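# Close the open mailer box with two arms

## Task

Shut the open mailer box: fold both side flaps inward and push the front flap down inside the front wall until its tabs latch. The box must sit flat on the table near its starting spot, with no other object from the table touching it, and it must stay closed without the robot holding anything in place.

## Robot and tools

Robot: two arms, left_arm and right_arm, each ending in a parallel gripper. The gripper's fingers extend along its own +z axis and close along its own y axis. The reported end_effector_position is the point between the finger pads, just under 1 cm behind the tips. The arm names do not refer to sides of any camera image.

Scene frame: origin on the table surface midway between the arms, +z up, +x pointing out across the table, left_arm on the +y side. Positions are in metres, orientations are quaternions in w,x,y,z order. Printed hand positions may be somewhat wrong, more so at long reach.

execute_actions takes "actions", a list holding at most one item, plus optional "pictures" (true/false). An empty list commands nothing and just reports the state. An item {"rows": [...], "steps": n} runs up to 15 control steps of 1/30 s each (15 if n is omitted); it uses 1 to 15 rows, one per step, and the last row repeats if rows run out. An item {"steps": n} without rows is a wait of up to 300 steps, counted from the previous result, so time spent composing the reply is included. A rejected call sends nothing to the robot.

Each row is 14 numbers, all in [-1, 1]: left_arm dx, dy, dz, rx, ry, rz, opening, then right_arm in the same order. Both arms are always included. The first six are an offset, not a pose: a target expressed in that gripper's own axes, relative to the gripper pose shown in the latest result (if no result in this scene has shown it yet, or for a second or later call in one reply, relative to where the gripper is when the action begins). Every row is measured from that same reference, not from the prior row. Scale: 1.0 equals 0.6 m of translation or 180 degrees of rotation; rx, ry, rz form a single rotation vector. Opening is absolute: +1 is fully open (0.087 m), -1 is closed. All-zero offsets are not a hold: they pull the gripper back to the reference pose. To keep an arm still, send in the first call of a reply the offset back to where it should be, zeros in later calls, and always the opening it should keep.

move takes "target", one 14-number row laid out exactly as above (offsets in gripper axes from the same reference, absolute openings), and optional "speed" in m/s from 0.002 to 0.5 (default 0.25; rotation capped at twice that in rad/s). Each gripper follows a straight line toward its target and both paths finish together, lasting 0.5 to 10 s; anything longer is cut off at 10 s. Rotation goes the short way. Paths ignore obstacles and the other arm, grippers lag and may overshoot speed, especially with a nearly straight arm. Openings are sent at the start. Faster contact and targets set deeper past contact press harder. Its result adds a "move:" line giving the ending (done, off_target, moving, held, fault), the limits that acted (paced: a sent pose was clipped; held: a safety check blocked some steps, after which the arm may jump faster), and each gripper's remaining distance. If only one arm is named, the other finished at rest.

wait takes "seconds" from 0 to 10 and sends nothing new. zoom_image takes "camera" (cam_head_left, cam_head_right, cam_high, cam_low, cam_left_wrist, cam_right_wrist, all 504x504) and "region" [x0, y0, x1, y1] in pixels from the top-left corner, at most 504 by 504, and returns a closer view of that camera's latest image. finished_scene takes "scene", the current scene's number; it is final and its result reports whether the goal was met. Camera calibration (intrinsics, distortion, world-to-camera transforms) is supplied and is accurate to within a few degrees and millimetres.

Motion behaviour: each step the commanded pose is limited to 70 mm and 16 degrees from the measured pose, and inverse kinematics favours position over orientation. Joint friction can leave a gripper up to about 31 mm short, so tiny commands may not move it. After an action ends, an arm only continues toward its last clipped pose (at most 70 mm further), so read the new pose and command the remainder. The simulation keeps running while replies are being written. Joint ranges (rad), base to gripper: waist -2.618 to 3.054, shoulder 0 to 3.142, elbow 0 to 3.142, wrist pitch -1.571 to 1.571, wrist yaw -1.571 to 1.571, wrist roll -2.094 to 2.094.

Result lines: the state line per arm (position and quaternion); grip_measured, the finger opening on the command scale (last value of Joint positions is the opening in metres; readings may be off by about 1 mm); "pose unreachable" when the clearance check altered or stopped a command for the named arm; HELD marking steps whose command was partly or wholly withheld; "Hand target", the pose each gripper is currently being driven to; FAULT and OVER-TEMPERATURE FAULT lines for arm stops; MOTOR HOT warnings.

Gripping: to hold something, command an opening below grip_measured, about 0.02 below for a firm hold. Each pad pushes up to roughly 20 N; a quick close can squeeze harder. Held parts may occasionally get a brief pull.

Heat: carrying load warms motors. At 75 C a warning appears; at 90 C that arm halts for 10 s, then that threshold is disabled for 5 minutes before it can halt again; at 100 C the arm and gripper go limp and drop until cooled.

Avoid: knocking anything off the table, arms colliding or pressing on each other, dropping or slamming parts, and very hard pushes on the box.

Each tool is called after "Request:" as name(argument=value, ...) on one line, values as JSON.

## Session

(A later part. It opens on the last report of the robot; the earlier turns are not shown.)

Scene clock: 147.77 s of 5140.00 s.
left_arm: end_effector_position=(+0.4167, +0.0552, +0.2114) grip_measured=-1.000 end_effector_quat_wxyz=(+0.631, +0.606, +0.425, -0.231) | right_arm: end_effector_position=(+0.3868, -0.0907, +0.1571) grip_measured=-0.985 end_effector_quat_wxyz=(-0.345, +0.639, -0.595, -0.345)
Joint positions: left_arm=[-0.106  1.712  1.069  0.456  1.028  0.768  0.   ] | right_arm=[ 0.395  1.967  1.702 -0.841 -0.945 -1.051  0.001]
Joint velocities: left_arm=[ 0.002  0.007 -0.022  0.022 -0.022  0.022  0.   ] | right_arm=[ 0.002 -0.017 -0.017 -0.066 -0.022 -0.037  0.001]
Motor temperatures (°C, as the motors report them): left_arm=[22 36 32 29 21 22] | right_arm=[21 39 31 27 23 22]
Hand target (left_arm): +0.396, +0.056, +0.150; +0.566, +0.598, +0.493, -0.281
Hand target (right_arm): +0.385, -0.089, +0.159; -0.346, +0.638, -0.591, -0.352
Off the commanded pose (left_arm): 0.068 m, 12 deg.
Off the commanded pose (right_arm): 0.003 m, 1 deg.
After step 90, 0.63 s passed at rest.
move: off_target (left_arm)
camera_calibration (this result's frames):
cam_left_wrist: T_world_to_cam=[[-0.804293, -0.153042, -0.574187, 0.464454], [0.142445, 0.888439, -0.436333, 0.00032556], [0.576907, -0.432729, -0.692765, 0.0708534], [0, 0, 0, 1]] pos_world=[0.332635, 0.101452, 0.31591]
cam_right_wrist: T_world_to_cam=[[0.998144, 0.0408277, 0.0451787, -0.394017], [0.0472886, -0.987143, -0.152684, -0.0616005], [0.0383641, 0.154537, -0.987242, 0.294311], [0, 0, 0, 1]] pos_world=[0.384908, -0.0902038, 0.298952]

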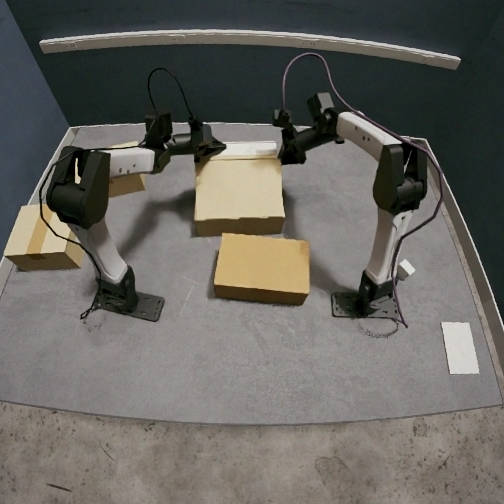

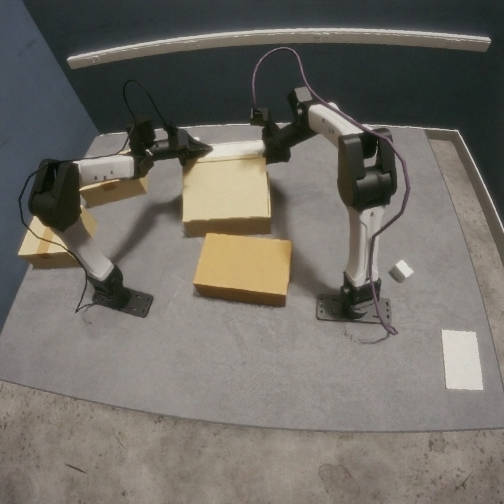

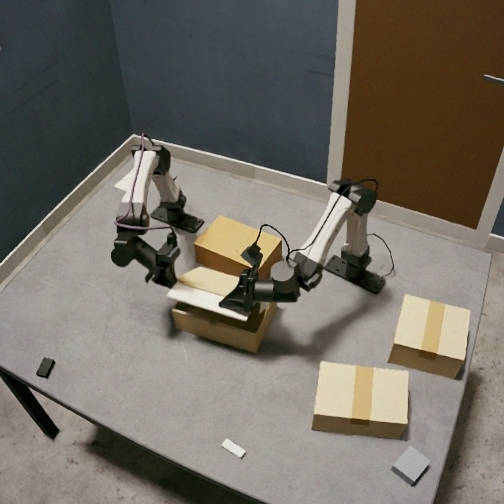

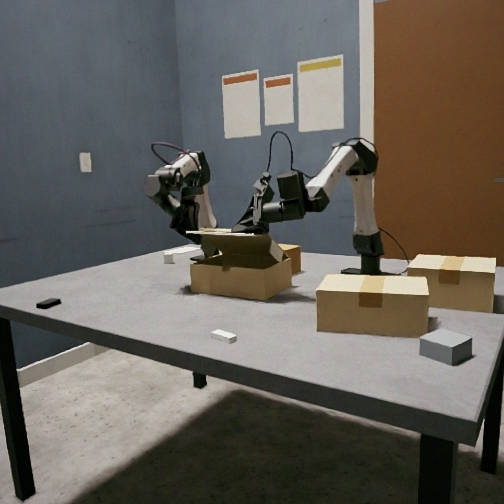

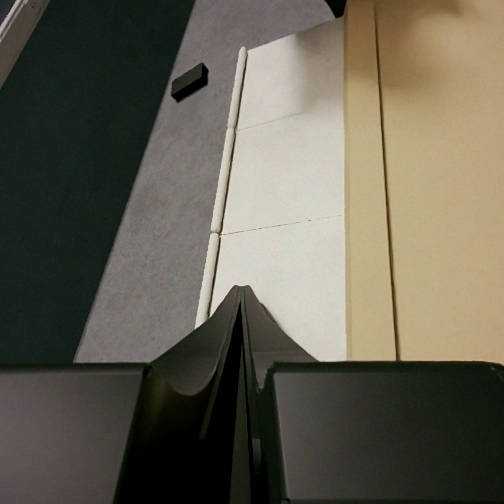

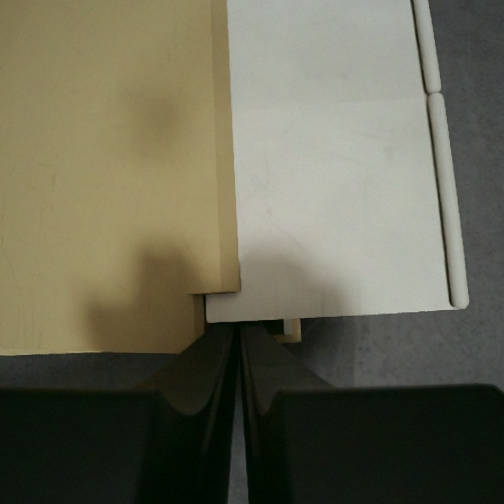

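Request:
move(target=[-0.075,0.062,-0.042,0,0,-0.19,-1,0,0,0,0,0,0,-1], speed=0.1)

Request:
move(target=[0,0,0,0,0.22,0,-1,0,0,0,0,0,0,-1], speed=0.15)

Scene clock: 154.37 s of 5140.00 s.
left_arm: end_effector_position=(+0.4153, +0.0724, +0.2732) grip_measured=-1.000 end_effector_quat_wxyz=(+0.544, +0.461, +0.575, -0.401) | right_arm: end_effector_position=(+0.3869, -0.0908, +0.1570) grip_measured=-0.985 end_effector_quat_wxyz=(-0.345, +0.639, -0.595, -0.345)
Joint positions: left_arm=[-0.033  1.697  1.333  0.171  1.103  0.214  0.   ] | right_arm=[ 0.395  1.967  1.702 -0.841 -0.944 -1.051  0.001]
Joint velocities: left_arm=[-0.012 -0.007  0.007 -0.037 -0.037 -0.037  0.   ] | right_arm=[-0.002  0.002  0.002  0.081  0.022 -0.066  0.   ]
Motor temperatures (°C, as the motors report them): left_arm=[22 36 32 29 21 22] | right_arm=[21 39 31 27 23 22]
Hand target (left_arm): +0.417, +0.076, +0.271; +0.536, +0.454, +0.584, -0.406
Hand target (right_arm): +0.387, -0.091, +0.157; -0.345, +0.639, -0.595, -0.345
Off the commanded pose (left_arm): 0.003 m, 2 deg.
Off the commanded pose (right_arm): 0.000 m, 0 deg.
After step 90, 0.20 s passed at rest.
move: done
camera_calibration (this result's frames):
cam_left_wrist: T_world_to_cam=[[-0.967548, -0.248214, -0.0473348, 0.432212], [-0.18006, 0.808676, -0.560019, 0.185722], [0.177283, -0.533322, -0.827126, 0.331832], [0, 0, 0, 1]] pos_world=[0.392799, 0.134066, 0.398934]
cam_right_wrist: T_world_to_cam=[[0.998148, 0.0405154, 0.0453863, -0.394146], [0.0469867, -0.987257, -0.152041, -0.0616907], [0.038648, 0.153892, -0.987332, 0.294085], [0, 0, 0, 1]] pos_world=[0.384949, -0.0901928, 0.298869]

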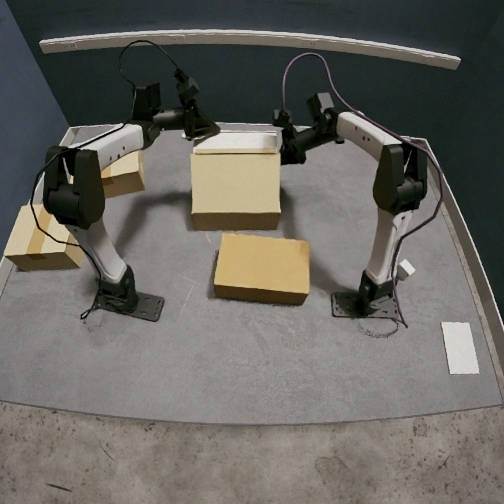

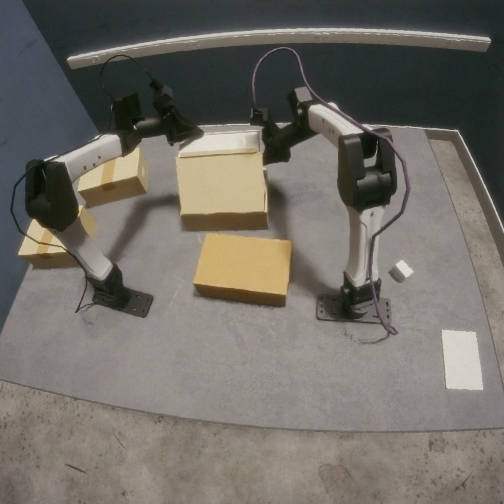

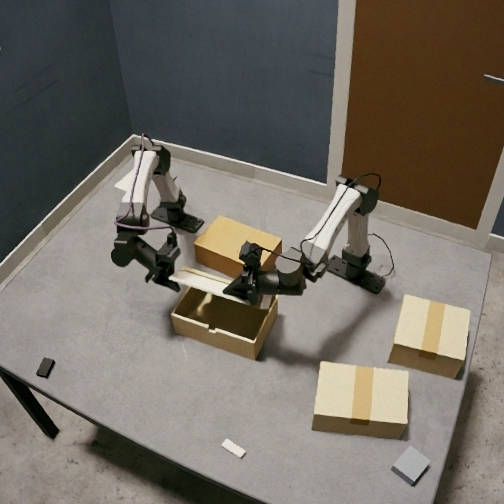

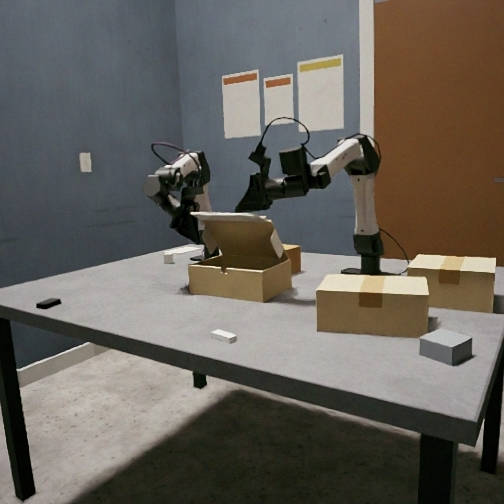

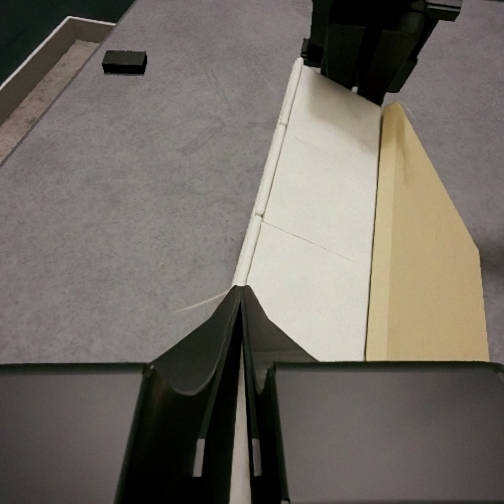

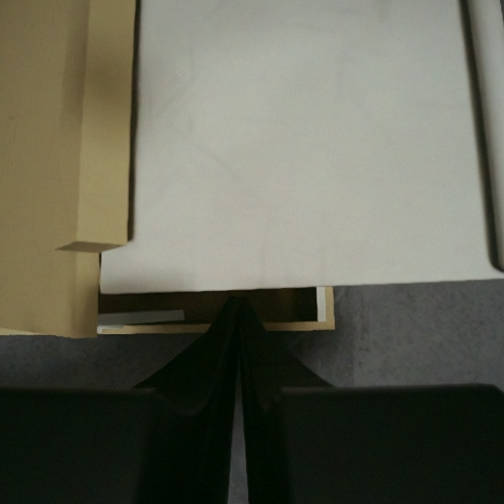

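Scene clock: 157.47 s of 5140.00 s.
left_arm: end_effector_position=(+0.4176, +0.0734, +0.2815) grip_measured=-1.000 end_effector_quat_wxyz=(+0.335, +0.565, +0.719, -0.227) | right_arm: end_effector_position=(+0.3869, -0.0908, +0.1570) grip_measured=-0.985 end_effector_quat_wxyz=(-0.345, +0.639, -0.595, -0.345)
Joint positions: left_arm=[-0.19   2.205  2.68  -1.449  0.621  0.779  0.   ] | right_arm=[ 0.395  1.967  1.702 -0.841 -0.944 -1.051  0.001]
Joint velocities: left_arm=[-0.012  0.002  0.032 -0.007  0.007 -0.037  0.   ] | right_arm=[ 0.007  0.012 -0.007  0.037 -0.051  0.051  0.001]
Motor temperatures (°C, as the motors report them): left_arm=[22 36 32 29 21 22] | right_arm=[21 39 31 27 23 22]
Hand target (left_arm): +0.415, +0.072, +0.272; +0.318, +0.568, +0.724, -0.228
Hand target (right_arm): +0.387, -0.091, +0.157; -0.345, +0.639, -0.595, -0.345
Off the commanded pose (left_arm): 0.009 m, 2 deg.
Off the commanded pose (right_arm): 0.000 m, 0 deg.
move: done
camera_calibration (this result's frames):
cam_left_wrist: T_world_to_cam=[[-0.966754, -0.24971, -0.0550562, 0.437047], [-0.252725, 0.965857, 0.057014, 0.0350684], [0.0389394, 0.0690326, -0.996854, 0.40016], [0, 0, 0, 1]] pos_world=[0.415797, 0.0476397, 0.420964]
cam_right_wrist: T_world_to_cam=[[0.998148, 0.0405154, 0.0453863, -0.394146], [0.0469867, -0.987257, -0.152041, -0.0616907], [0.038648, 0.153892, -0.987332, 0.294085], [0, 0, 0, 1]] pos_world=[0.384949, -0.0901928, 0.298869]

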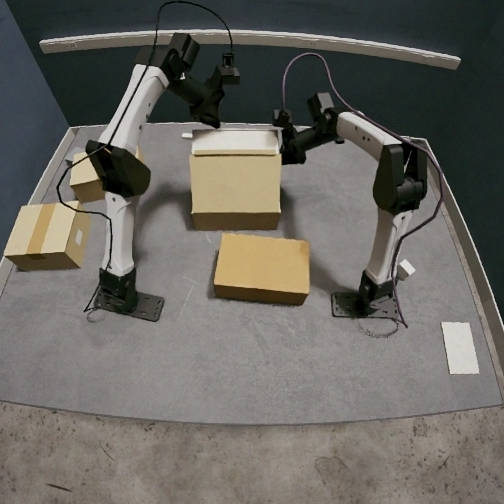

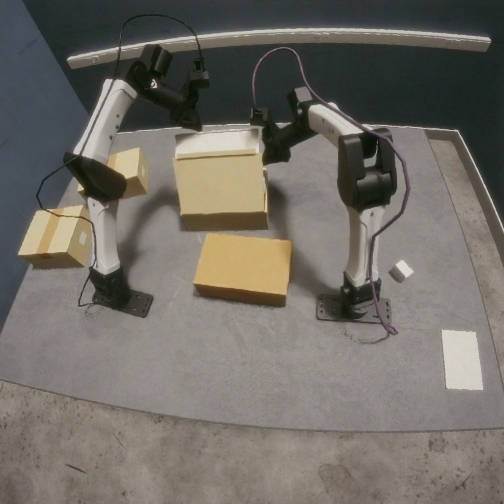

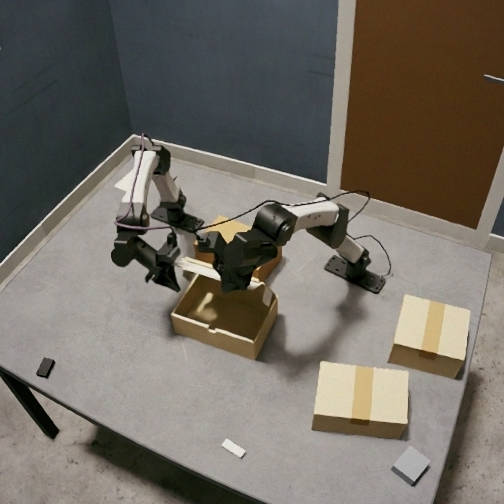

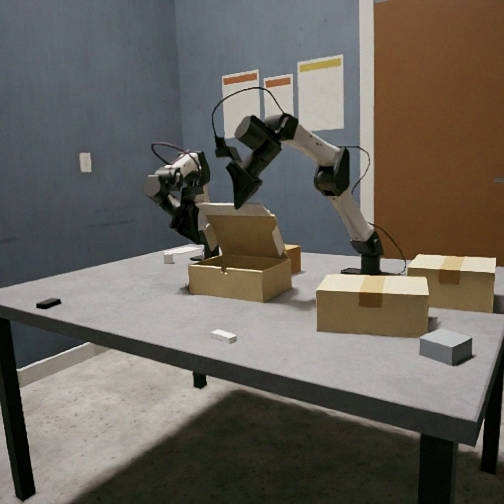

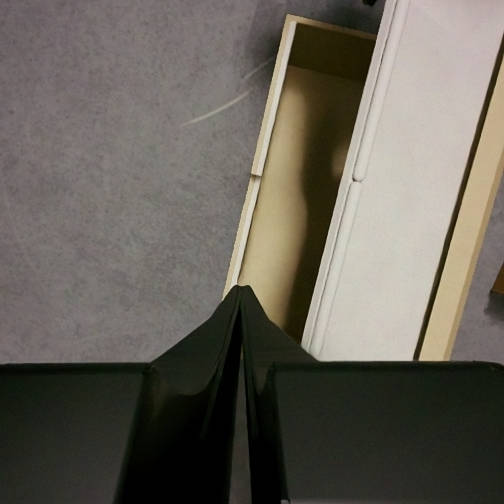

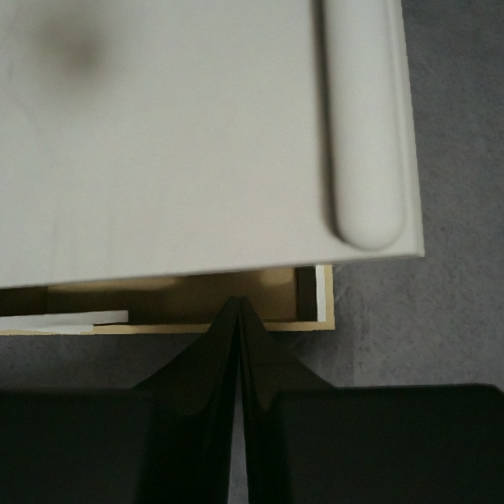

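Request:
move(target=[0,0,0,0,0,0,-1,0.008,0.003,-0.112,0,0,0,-1], speed=0.1)

Request:
move(target=[0,0,0,0,0,0,-1,-0.08,0.096,-0.04,0,0,0,1], speed=0.1)

Scene clock: 164.77 s of 5140.00 s.
left_arm: end_effector_position=(+0.4167, +0.0738, +0.2807) grip_measured=-1.000 end_effector_quat_wxyz=(+0.332, +0.565, +0.720, -0.228) | right_arm: end_effector_position=(+0.3861, -0.1495, +0.1781) grip_measured=-0.985 end_effector_quat_wxyz=(-0.337, +0.635, -0.602, -0.348)
Joint positions: left_arm=[-0.19   2.207  2.682 -1.455  0.62   0.779  0.   ] | right_arm=[ 0.256  1.967  1.811 -1.154 -0.99  -1.271  0.001]
Joint velocities: left_arm=[-0.002  0.002  0.007 -0.007 -0.007 -0.095  0.   ] | right_arm=[-0.002 -0.002 -0.007 -0.095  0.037 -0.007 -0.   ]
Motor temperatures (°C, as the motors report them): left_arm=[22 37 32 29 21 22] | right_arm=[21 38 31 27 23 22]
Hand target (left_arm): +0.418, +0.073, +0.281; +0.335, +0.565, +0.719, -0.227
Hand target (right_arm): +0.387, -0.150, +0.189; -0.346, +0.638, -0.595, -0.345
Off the commanded pose (left_arm): 0.001 m, 0 deg.
Off the commanded pose (right_arm): 0.010 m, 1 deg.
After step 90, 3.00 s passed at rest.
move: done
camera_calibration (this result's frames):
cam_left_wrist: T_world_to_cam=[[-0.967079, -0.249288, -0.0511157, 0.435247], [-0.252157, 0.965788, 0.0605881, 0.0332472], [0.034263, 0.0714827, -0.996853, 0.401198], [0, 0, 0, 1]] pos_world=[0.415556, 0.0477134, 0.420169]
cam_right_wrist: T_world_to_cam=[[0.999142, 0.0340858, 0.0235077, -0.389406], [0.0371429, -0.988729, -0.145036, -0.114082], [0.018299, 0.145785, -0.989147, 0.330964], [0, 0, 0, 1]] pos_world=[0.387253, -0.147773, 0.31998]

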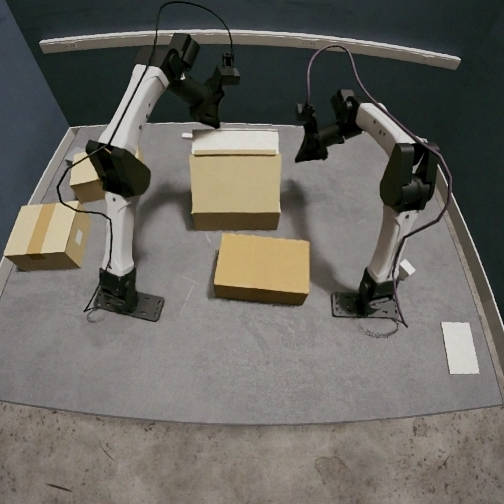

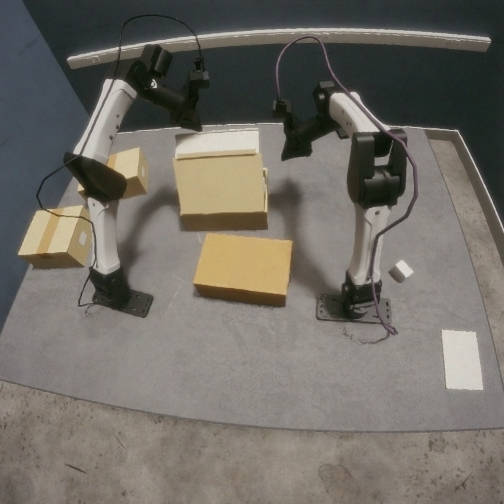

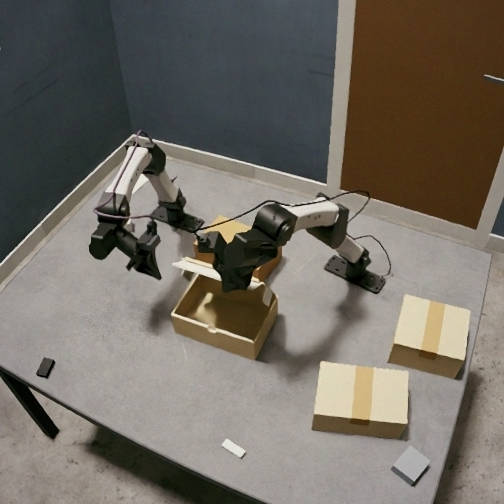

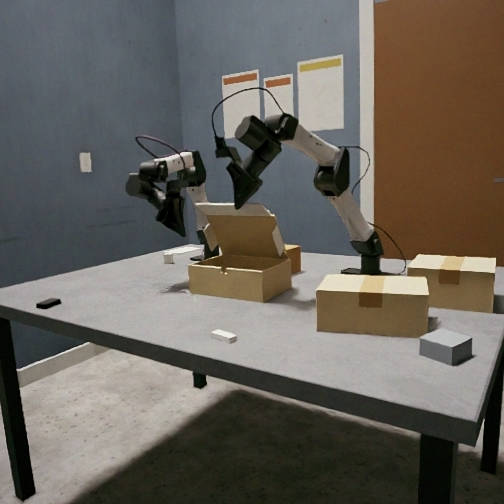

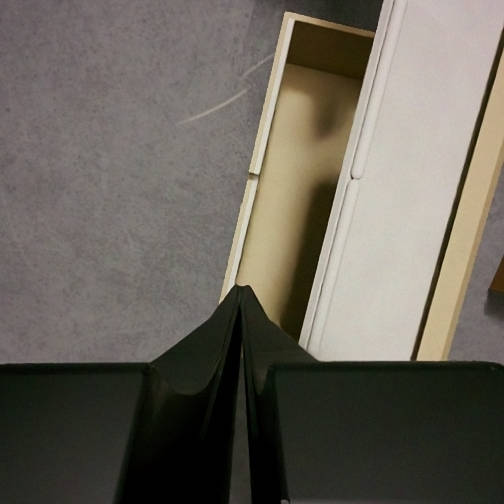

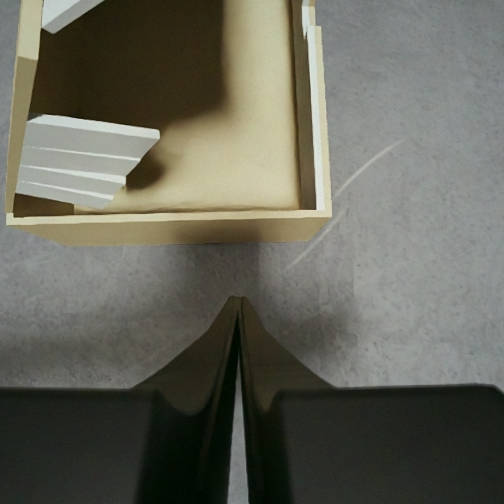

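Scene clock: 165.93 s of 5140.00 s.
left_arm: end_effector_position=(+0.4167, +0.0738, +0.2807) grip_measured=-1.000 end_effector_quat_wxyz=(+0.332, +0.565, +0.720, -0.228) | right_arm: end_effector_position=(+0.3375, -0.1458, +0.2326) grip_measured=+1.000 end_effector_quat_wxyz=(-0.348, +0.638, -0.595, -0.343)
Joint positions: left_arm=[-0.19   2.207  2.682 -1.455  0.62   0.779  0.   ] | right_arm=[ 0.294  1.768  1.756 -1.215 -0.983 -1.207  0.087]
Joint velocities: left_arm=[ 0.002  0.017 -0.007 -0.066 -0.007 -0.022  0.   ] | right_arm=[ 0.002 -0.002 -0.002 -0.095  0.066  0.11   0.   ]
Motor temperatures (°C, as the motors report them): left_arm=[22 37 32 29 21 22] | right_arm=[21 38 31 27 23 22]
Hand target (left_arm): +0.417, +0.074, +0.281; +0.332, +0.565, +0.720, -0.228
Hand target (right_arm): +0.328, -0.147, +0.231; -0.336, +0.635, -0.602, -0.348
Off the commanded pose (left_arm): 0.000 m, 0 deg.
Off the commanded pose (right_arm): 0.010 m, 2 deg.
move: done
camera_calibration (this result's frames):
cam_left_wrist: T_world_to_cam=[[-0.967079, -0.249288, -0.0511157, 0.435247], [-0.252157, 0.965788, 0.0605881, 0.0332472], [0.034263, 0.0714827, -0.996853, 0.401198], [0, 0, 0, 1]] pos_world=[0.415556, 0.0477134, 0.420169]
cam_right_wrist: T_world_to_cam=[[0.998052, 0.0358426, 0.0510643, -0.34802], [0.0433796, -0.986945, -0.155107, -0.100218], [0.0448382, 0.15702, -0.986577, 0.377242], [0, 0, 0, 1]] pos_world=[0.334775, -0.145671, 0.374406]

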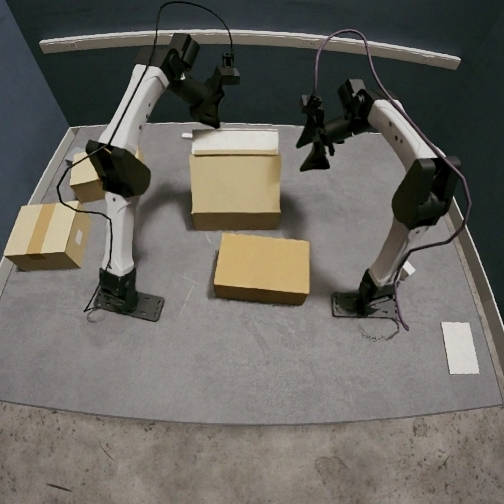

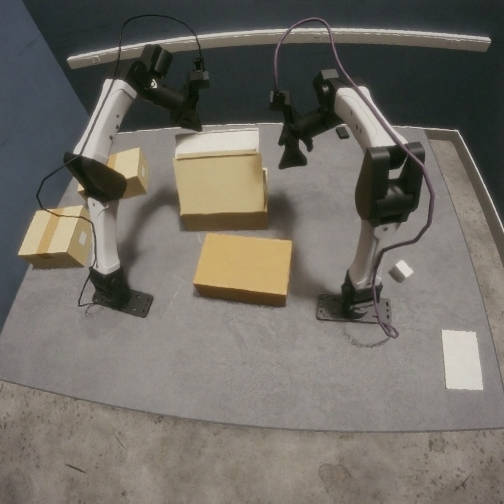

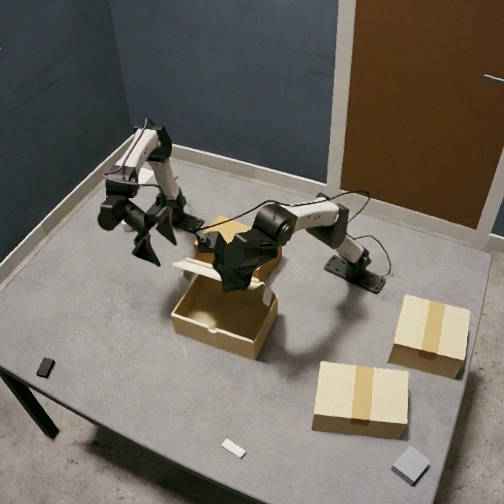

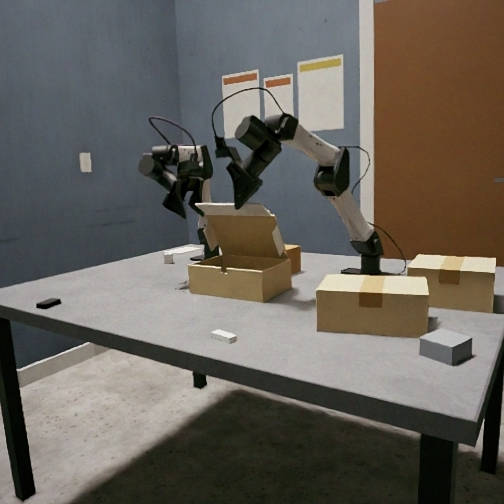

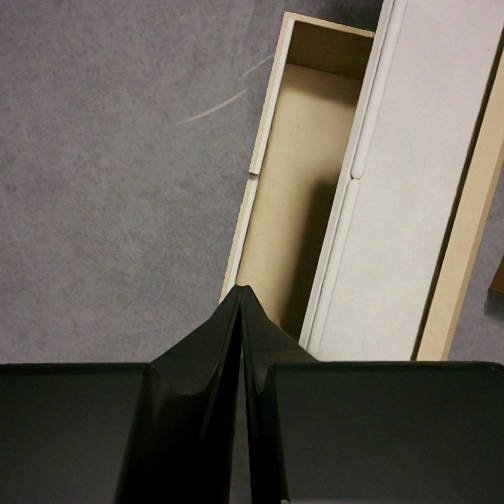

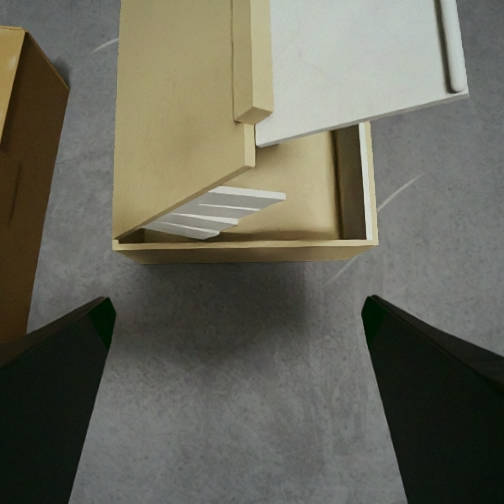

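Request:
move(target=[0,0,0,0,0,0,-1,0.055,0.03,0.033,0,0,0,0.3], speed=0.08)

Request:
move(target=[0,0,0,0,0,0,-1,-0.06,-0.007,0.1,0,0,0,0.3], speed=0.06)

Scene clock: 170.80 s of 5140.00 s.
left_arm: end_effector_position=(+0.4167, +0.0738, +0.2807) grip_measured=-1.000 end_effector_quat_wxyz=(+0.332, +0.565, +0.720, -0.228) | right_arm: end_effector_position=(+0.3239, -0.1494, +0.1902) grip_measured=+0.300 end_effector_quat_wxyz=(-0.342, +0.635, -0.599, -0.347)
Joint positions: left_arm=[-0.19   2.207  2.682 -1.455  0.62   0.779  0.   ] | right_arm=[ 0.294  1.703  1.513 -1.054 -0.983 -1.204  0.057]
Joint velocities: left_arm=[ 0.002  0.007 -0.037  0.007 -0.066 -0.022  0.   ] | right_arm=[ 0.002  0.002  0.012 -0.022  0.037 -0.007 -0.001]
Motor temperatures (°C, as the motors report them): left_arm=[22 38 32 29 21 22] | right_arm=[21 38 31 27 23 22]
Hand target (left_arm): +0.417, +0.074, +0.281; +0.332, +0.565, +0.720, -0.228
Hand target (right_arm): +0.321, -0.147, +0.193; -0.348, +0.638, -0.595, -0.344
Off the commanded pose (left_arm): 0.000 m, 0 deg.
Off the commanded pose (right_arm): 0.005 m, 1 deg.
After step 90, 0.80 s passed at rest.
move: done
camera_calibration (this result's frames):
cam_left_wrist: T_world_to_cam=[[-0.967079, -0.249288, -0.0511157, 0.435247], [-0.252157, 0.965788, 0.0605881, 0.0332472], [0.034263, 0.0714827, -0.996853, 0.401198], [0, 0, 0, 1]] pos_world=[0.415556, 0.0477134, 0.420169]
cam_right_wrist: T_world_to_cam=[[0.998871, 0.0341953, 0.0329762, -0.329233], [0.0388052, -0.987745, -0.151173, -0.109072], [0.0274027, 0.152282, -0.987957, 0.341807], [0, 0, 0, 1]] pos_world=[0.323727, -0.148528, 0.332058]

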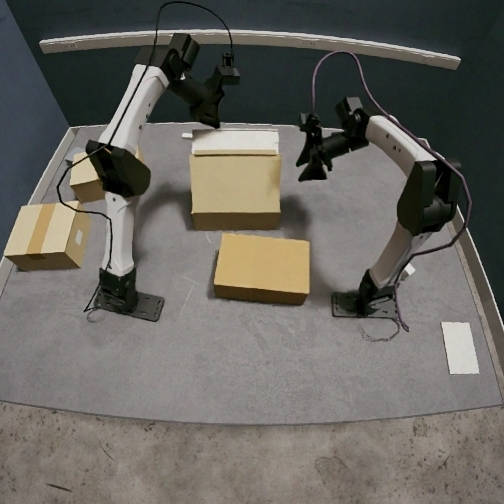

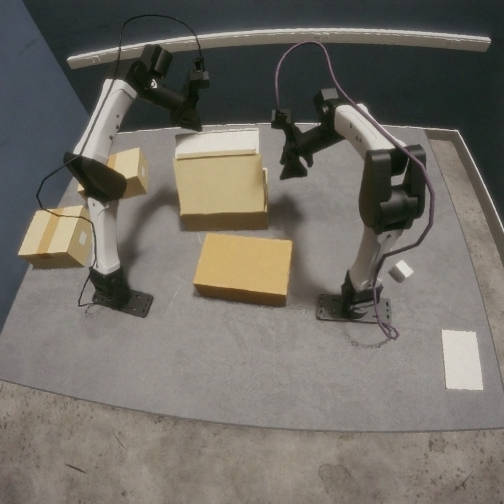

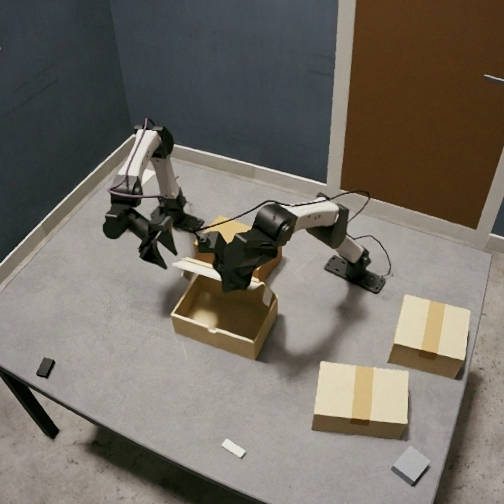

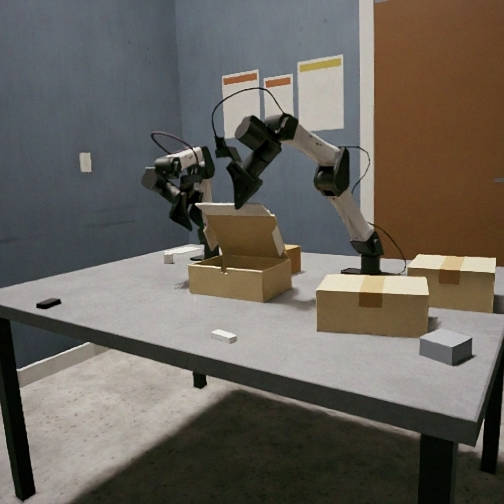

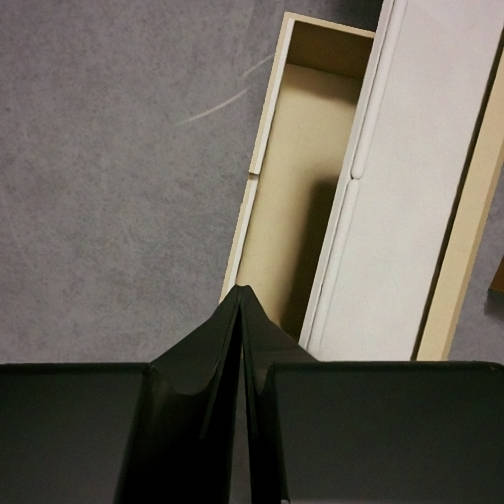

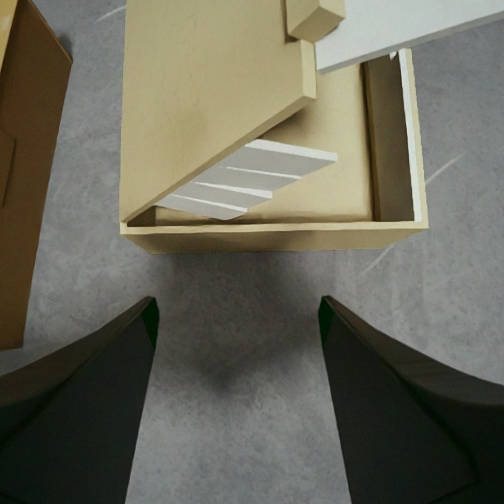

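Scene clock: 172.37 s of 5140.00 s.
left_arm: end_effector_position=(+0.4167, +0.0738, +0.2807) grip_measured=-1.000 end_effector_quat_wxyz=(+0.332, +0.565, +0.720, -0.228) | right_arm: end_effector_position=(+0.3208, -0.0848, +0.1903) grip_measured=+0.300 end_effector_quat_wxyz=(-0.338, +0.636, -0.600, -0.349)
Joint positions: left_arm=[-0.19   2.207  2.682 -1.455  0.62   0.779  0.   ] | right_arm=[ 0.476  1.724  1.513 -0.817 -0.906 -0.929  0.057]
Joint velocities: left_arm=[-0.012  0.012 -0.002 -0.037  0.037 -0.051  0.   ] | right_arm=[ 0.002 -0.007  0.007  0.037  0.037  0.022 -0.   ]
Motor temperatures (°C, as the motors report them): left_arm=[22 39 32 29 21 22] | right_arm=[21 38 31 27 23 22]
Hand target (left_arm): +0.417, +0.074, +0.281; +0.332, +0.565, +0.720, -0.228
Hand target (right_arm): +0.325, -0.080, +0.189; -0.340, +0.636, -0.599, -0.347
Off the commanded pose (left_arm): 0.000 m, 0 deg.
Off the commanded pose (right_arm): 0.007 m, 1 deg.
move: done
camera_calibration (this result's frames):
cam_left_wrist: T_world_to_cam=[[-0.967079, -0.249288, -0.0511157, 0.435247], [-0.252157, 0.965788, 0.0605881, 0.0332472], [0.034263, 0.0714827, -0.996853, 0.401198], [0, 0, 0, 1]] pos_world=[0.415556, 0.0477134, 0.420169]
cam_right_wrist: T_world_to_cam=[[0.998912, 0.038668, 0.0260575, -0.326677], [0.0421038, -0.988136, -0.1477, -0.0469278], [0.0200371, 0.148636, -0.988689, 0.334311], [0, 0, 0, 1]] pos_world=[0.321598, -0.0834299, 0.332111]

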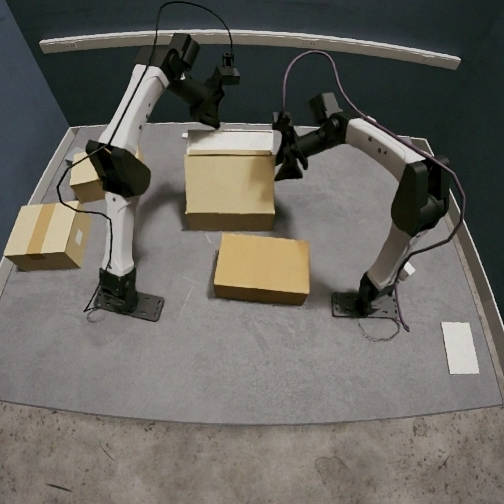

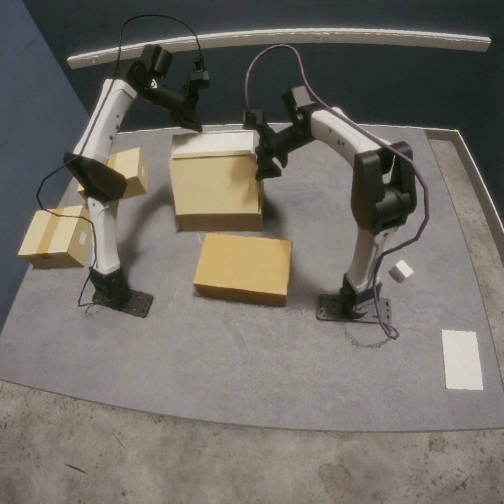

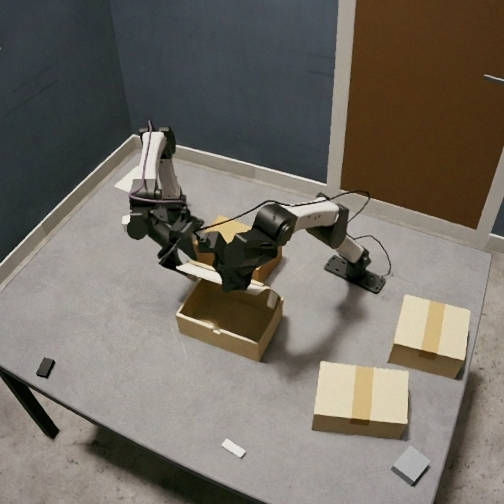

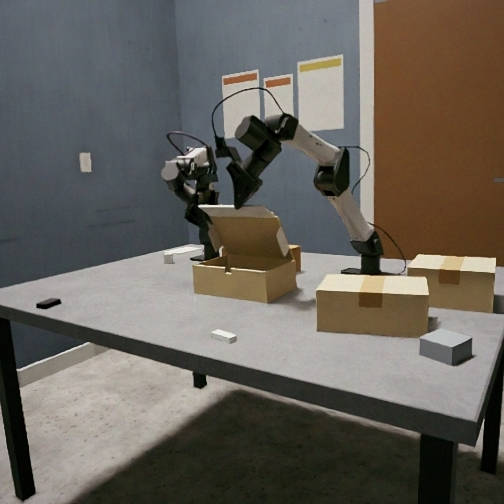

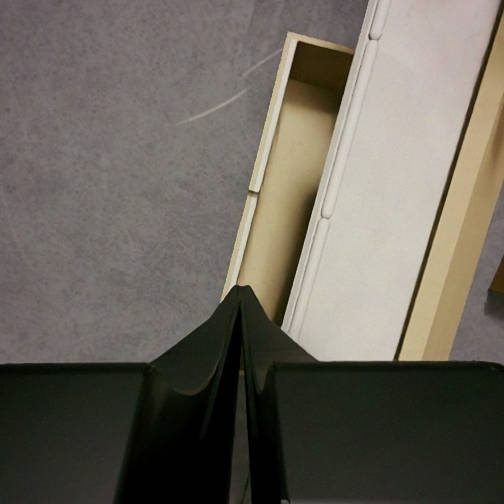

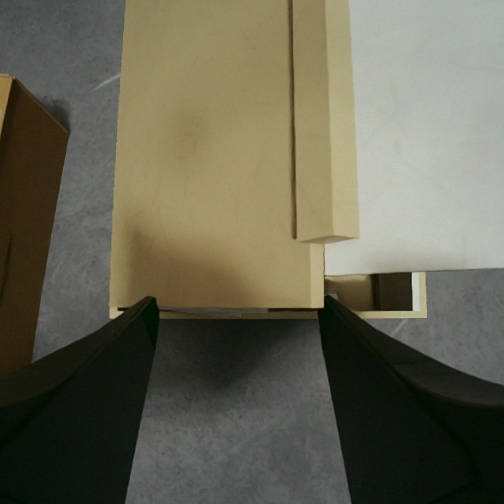

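Request:
move(target=[0,0,0,0,0,0,-1,-0.055,-0.023,-0.053,0,0,0,0.3], speed=0.06)

Request:
move(target=[0,0,0,0,0,0,-1,-0.034,-0.004,0.057,0,0,0,0.3], speed=0.05)

Scene clock: 176.37 s of 5140.00 s.
left_arm: end_effector_position=(+0.4167, +0.0738, +0.2807) grip_measured=-1.000 end_effector_quat_wxyz=(+0.332, +0.565, +0.720, -0.228) | right_arm: end_effector_position=(+0.3305, -0.0928, +0.2362) grip_measured=+0.300 end_effector_quat_wxyz=(-0.340, +0.636, -0.599, -0.347)
Joint positions: left_arm=[-0.19   2.207  2.682 -1.455  0.62   0.779  0.   ] | right_arm=[ 0.445  1.773  1.759 -1.041 -0.918 -0.971  0.057]
Joint velocities: left_arm=[-0.022 -0.007 -0.002  0.037 -0.022  0.037  0.   ] | right_arm=[-0.017 -0.012 -0.002 -0.051 -0.022  0.022 -0.001]
Motor temperatures (°C, as the motors report them): left_arm=[22 39 32 29 21 22] | right_arm=[21 37 31 27 23 22]
Hand target (left_arm): +0.417, +0.074, +0.281; +0.332, +0.565, +0.720, -0.228
Hand target (right_arm): +0.335, -0.093, +0.235; -0.338, +0.636, -0.600, -0.349
Off the commanded pose (left_arm): 0.000 m, 0 deg.
Off the commanded pose (right_arm): 0.004 m, 0 deg.
move: done
camera_calibration (this result's frames):
cam_left_wrist: T_world_to_cam=[[-0.967079, -0.249288, -0.0511157, 0.435247], [-0.252157, 0.965788, 0.0605881, 0.0332472], [0.034263, 0.0714827, -0.996853, 0.401198], [0, 0, 0, 1]] pos_world=[0.415556, 0.0477134, 0.420169]
cam_right_wrist: T_world_to_cam=[[0.998811, 0.0360925, 0.0327717, -0.339057], [0.0405496, -0.988231, -0.147495, -0.0479865], [0.0270626, 0.148648, -0.98852, 0.378404], [0, 0, 0, 1]] pos_world=[0.330359, -0.0914334, 0.378093]

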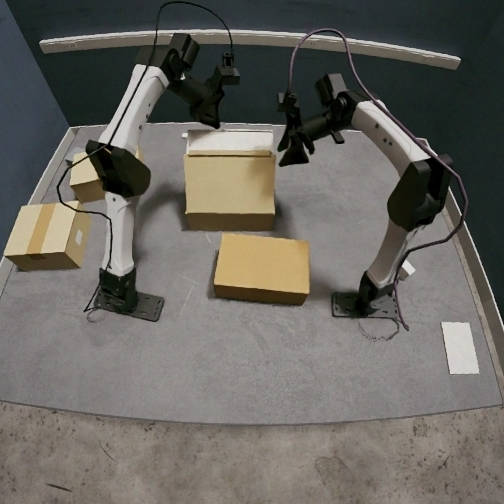

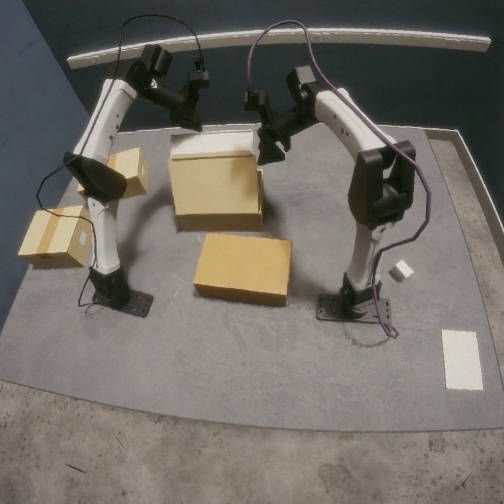

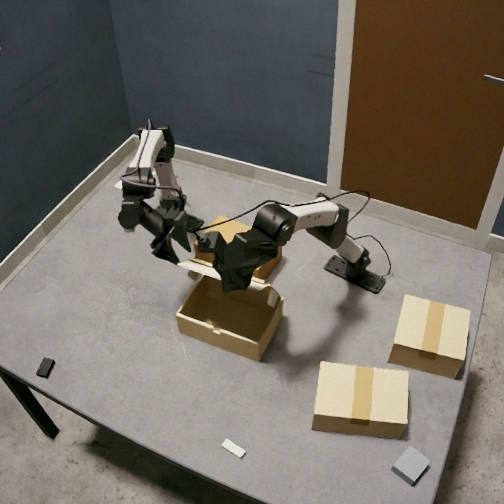

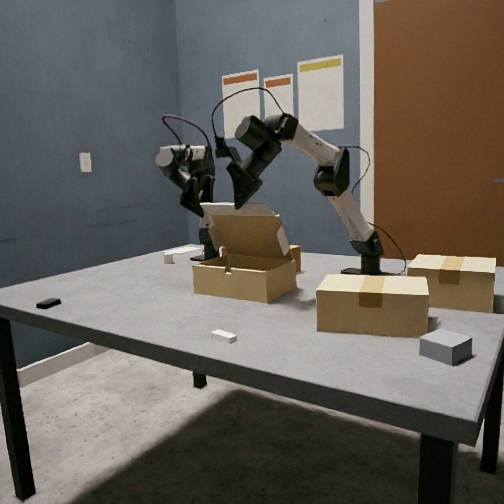

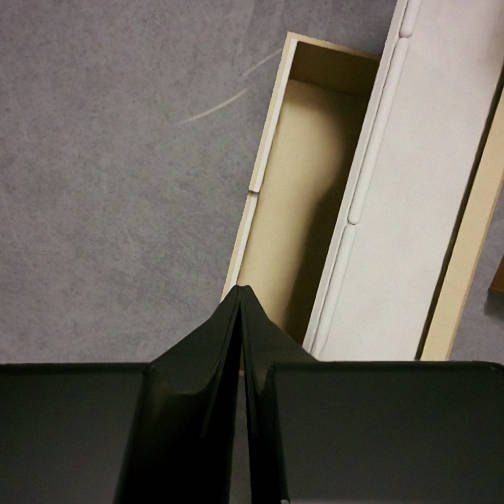

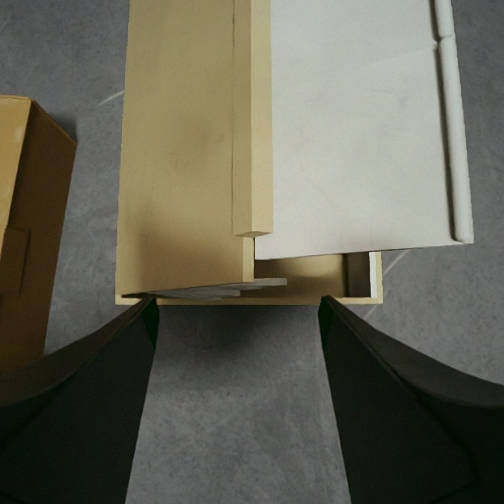

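Scene clock: 177.47 s of 5140.00 s.
left_arm: end_effector_position=(+0.4167, +0.0738, +0.2807) grip_measured=-1.000 end_effector_quat_wxyz=(+0.332, +0.565, +0.720, -0.228) | right_arm: end_effector_position=(+0.3233, -0.0606, +0.2282) grip_measured=+0.300 end_effector_quat_wxyz=(-0.325, +0.635, -0.606, -0.352)
Joint positions: left_arm=[-0.19   2.207  2.682 -1.455  0.62   0.779  0.   ] | right_arm=[ 0.535  1.8    1.759 -0.957 -0.872 -0.855  0.057]
Joint velocities: left_arm=[ 0.002  0.012 -0.002  0.022  0.007  0.022  0.   ] | right_arm=[-0.022 -0.002 -0.017  0.051 -0.022  0.022 -0.001]
Motor temperatures (°C, as the motors report them): left_arm=[22 40 32 29 21 22] | right_arm=[21 37 31 27 23 22]
Hand target (left_arm): +0.417, +0.074, +0.281; +0.332, +0.565, +0.720, -0.228
Hand target (right_arm): +0.331, -0.054, +0.236; -0.340, +0.637, -0.599, -0.347
Off the commanded pose (left_arm): 0.000 m, 0 deg.
Off the commanded pose (right_arm): 0.013 m, 2 deg.
move: off_target (right_arm)
camera_calibration (this result's frames):
cam_left_wrist: T_world_to_cam=[[-0.967079, -0.249288, -0.0511157, 0.435247], [-0.252157, 0.965788, 0.0605881, 0.0332472], [0.034263, 0.0714827, -0.996853, 0.401198], [0, 0, 0, 1]] pos_world=[0.415556, 0.0477134, 0.420169]
cam_right_wrist: T_world_to_cam=[[0.999199, 0.0399099, 0.00292884, -0.325898], [0.0399455, -0.990353, -0.132689, -0.020347], [-0.002395, 0.132699, -0.991153, 0.375063], [0, 0, 0, 1]] pos_world=[0.327348, -0.0569148, 0.37]

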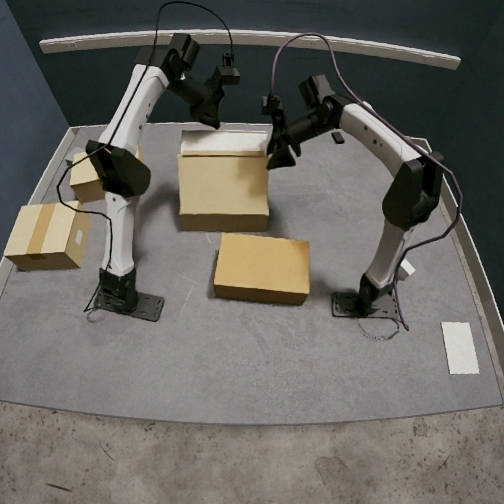

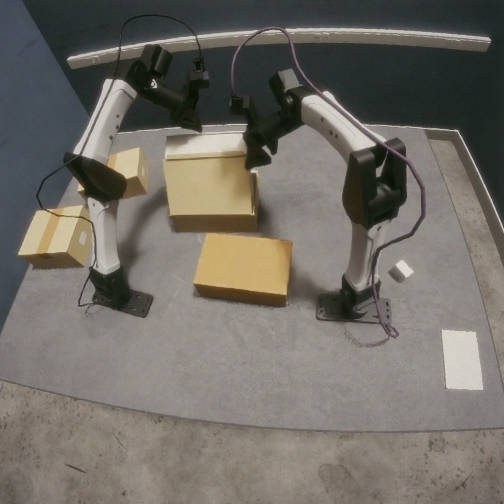

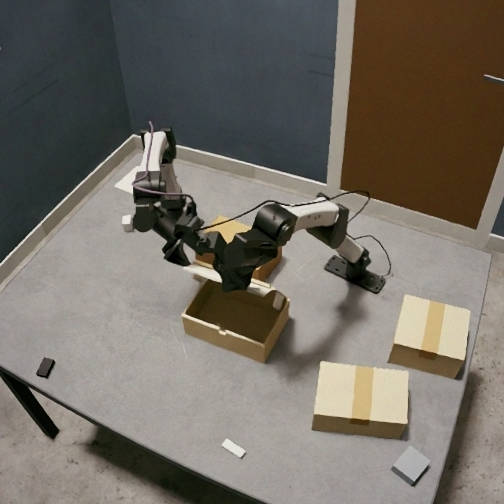

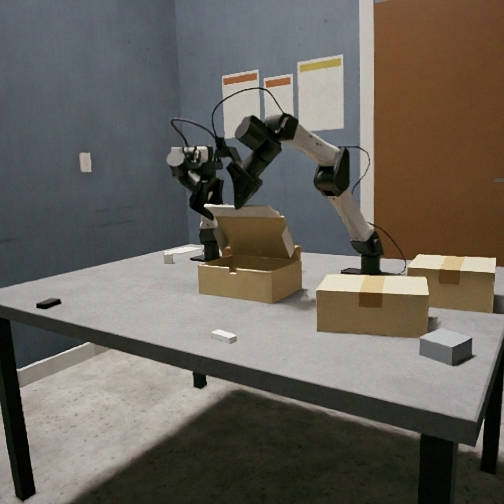

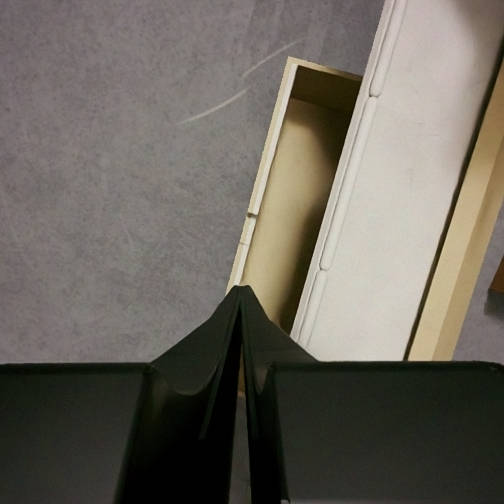

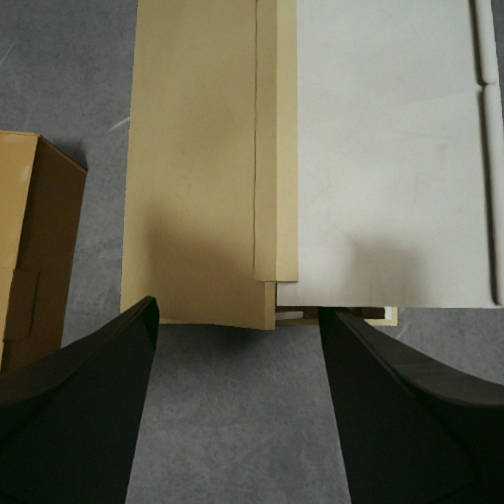

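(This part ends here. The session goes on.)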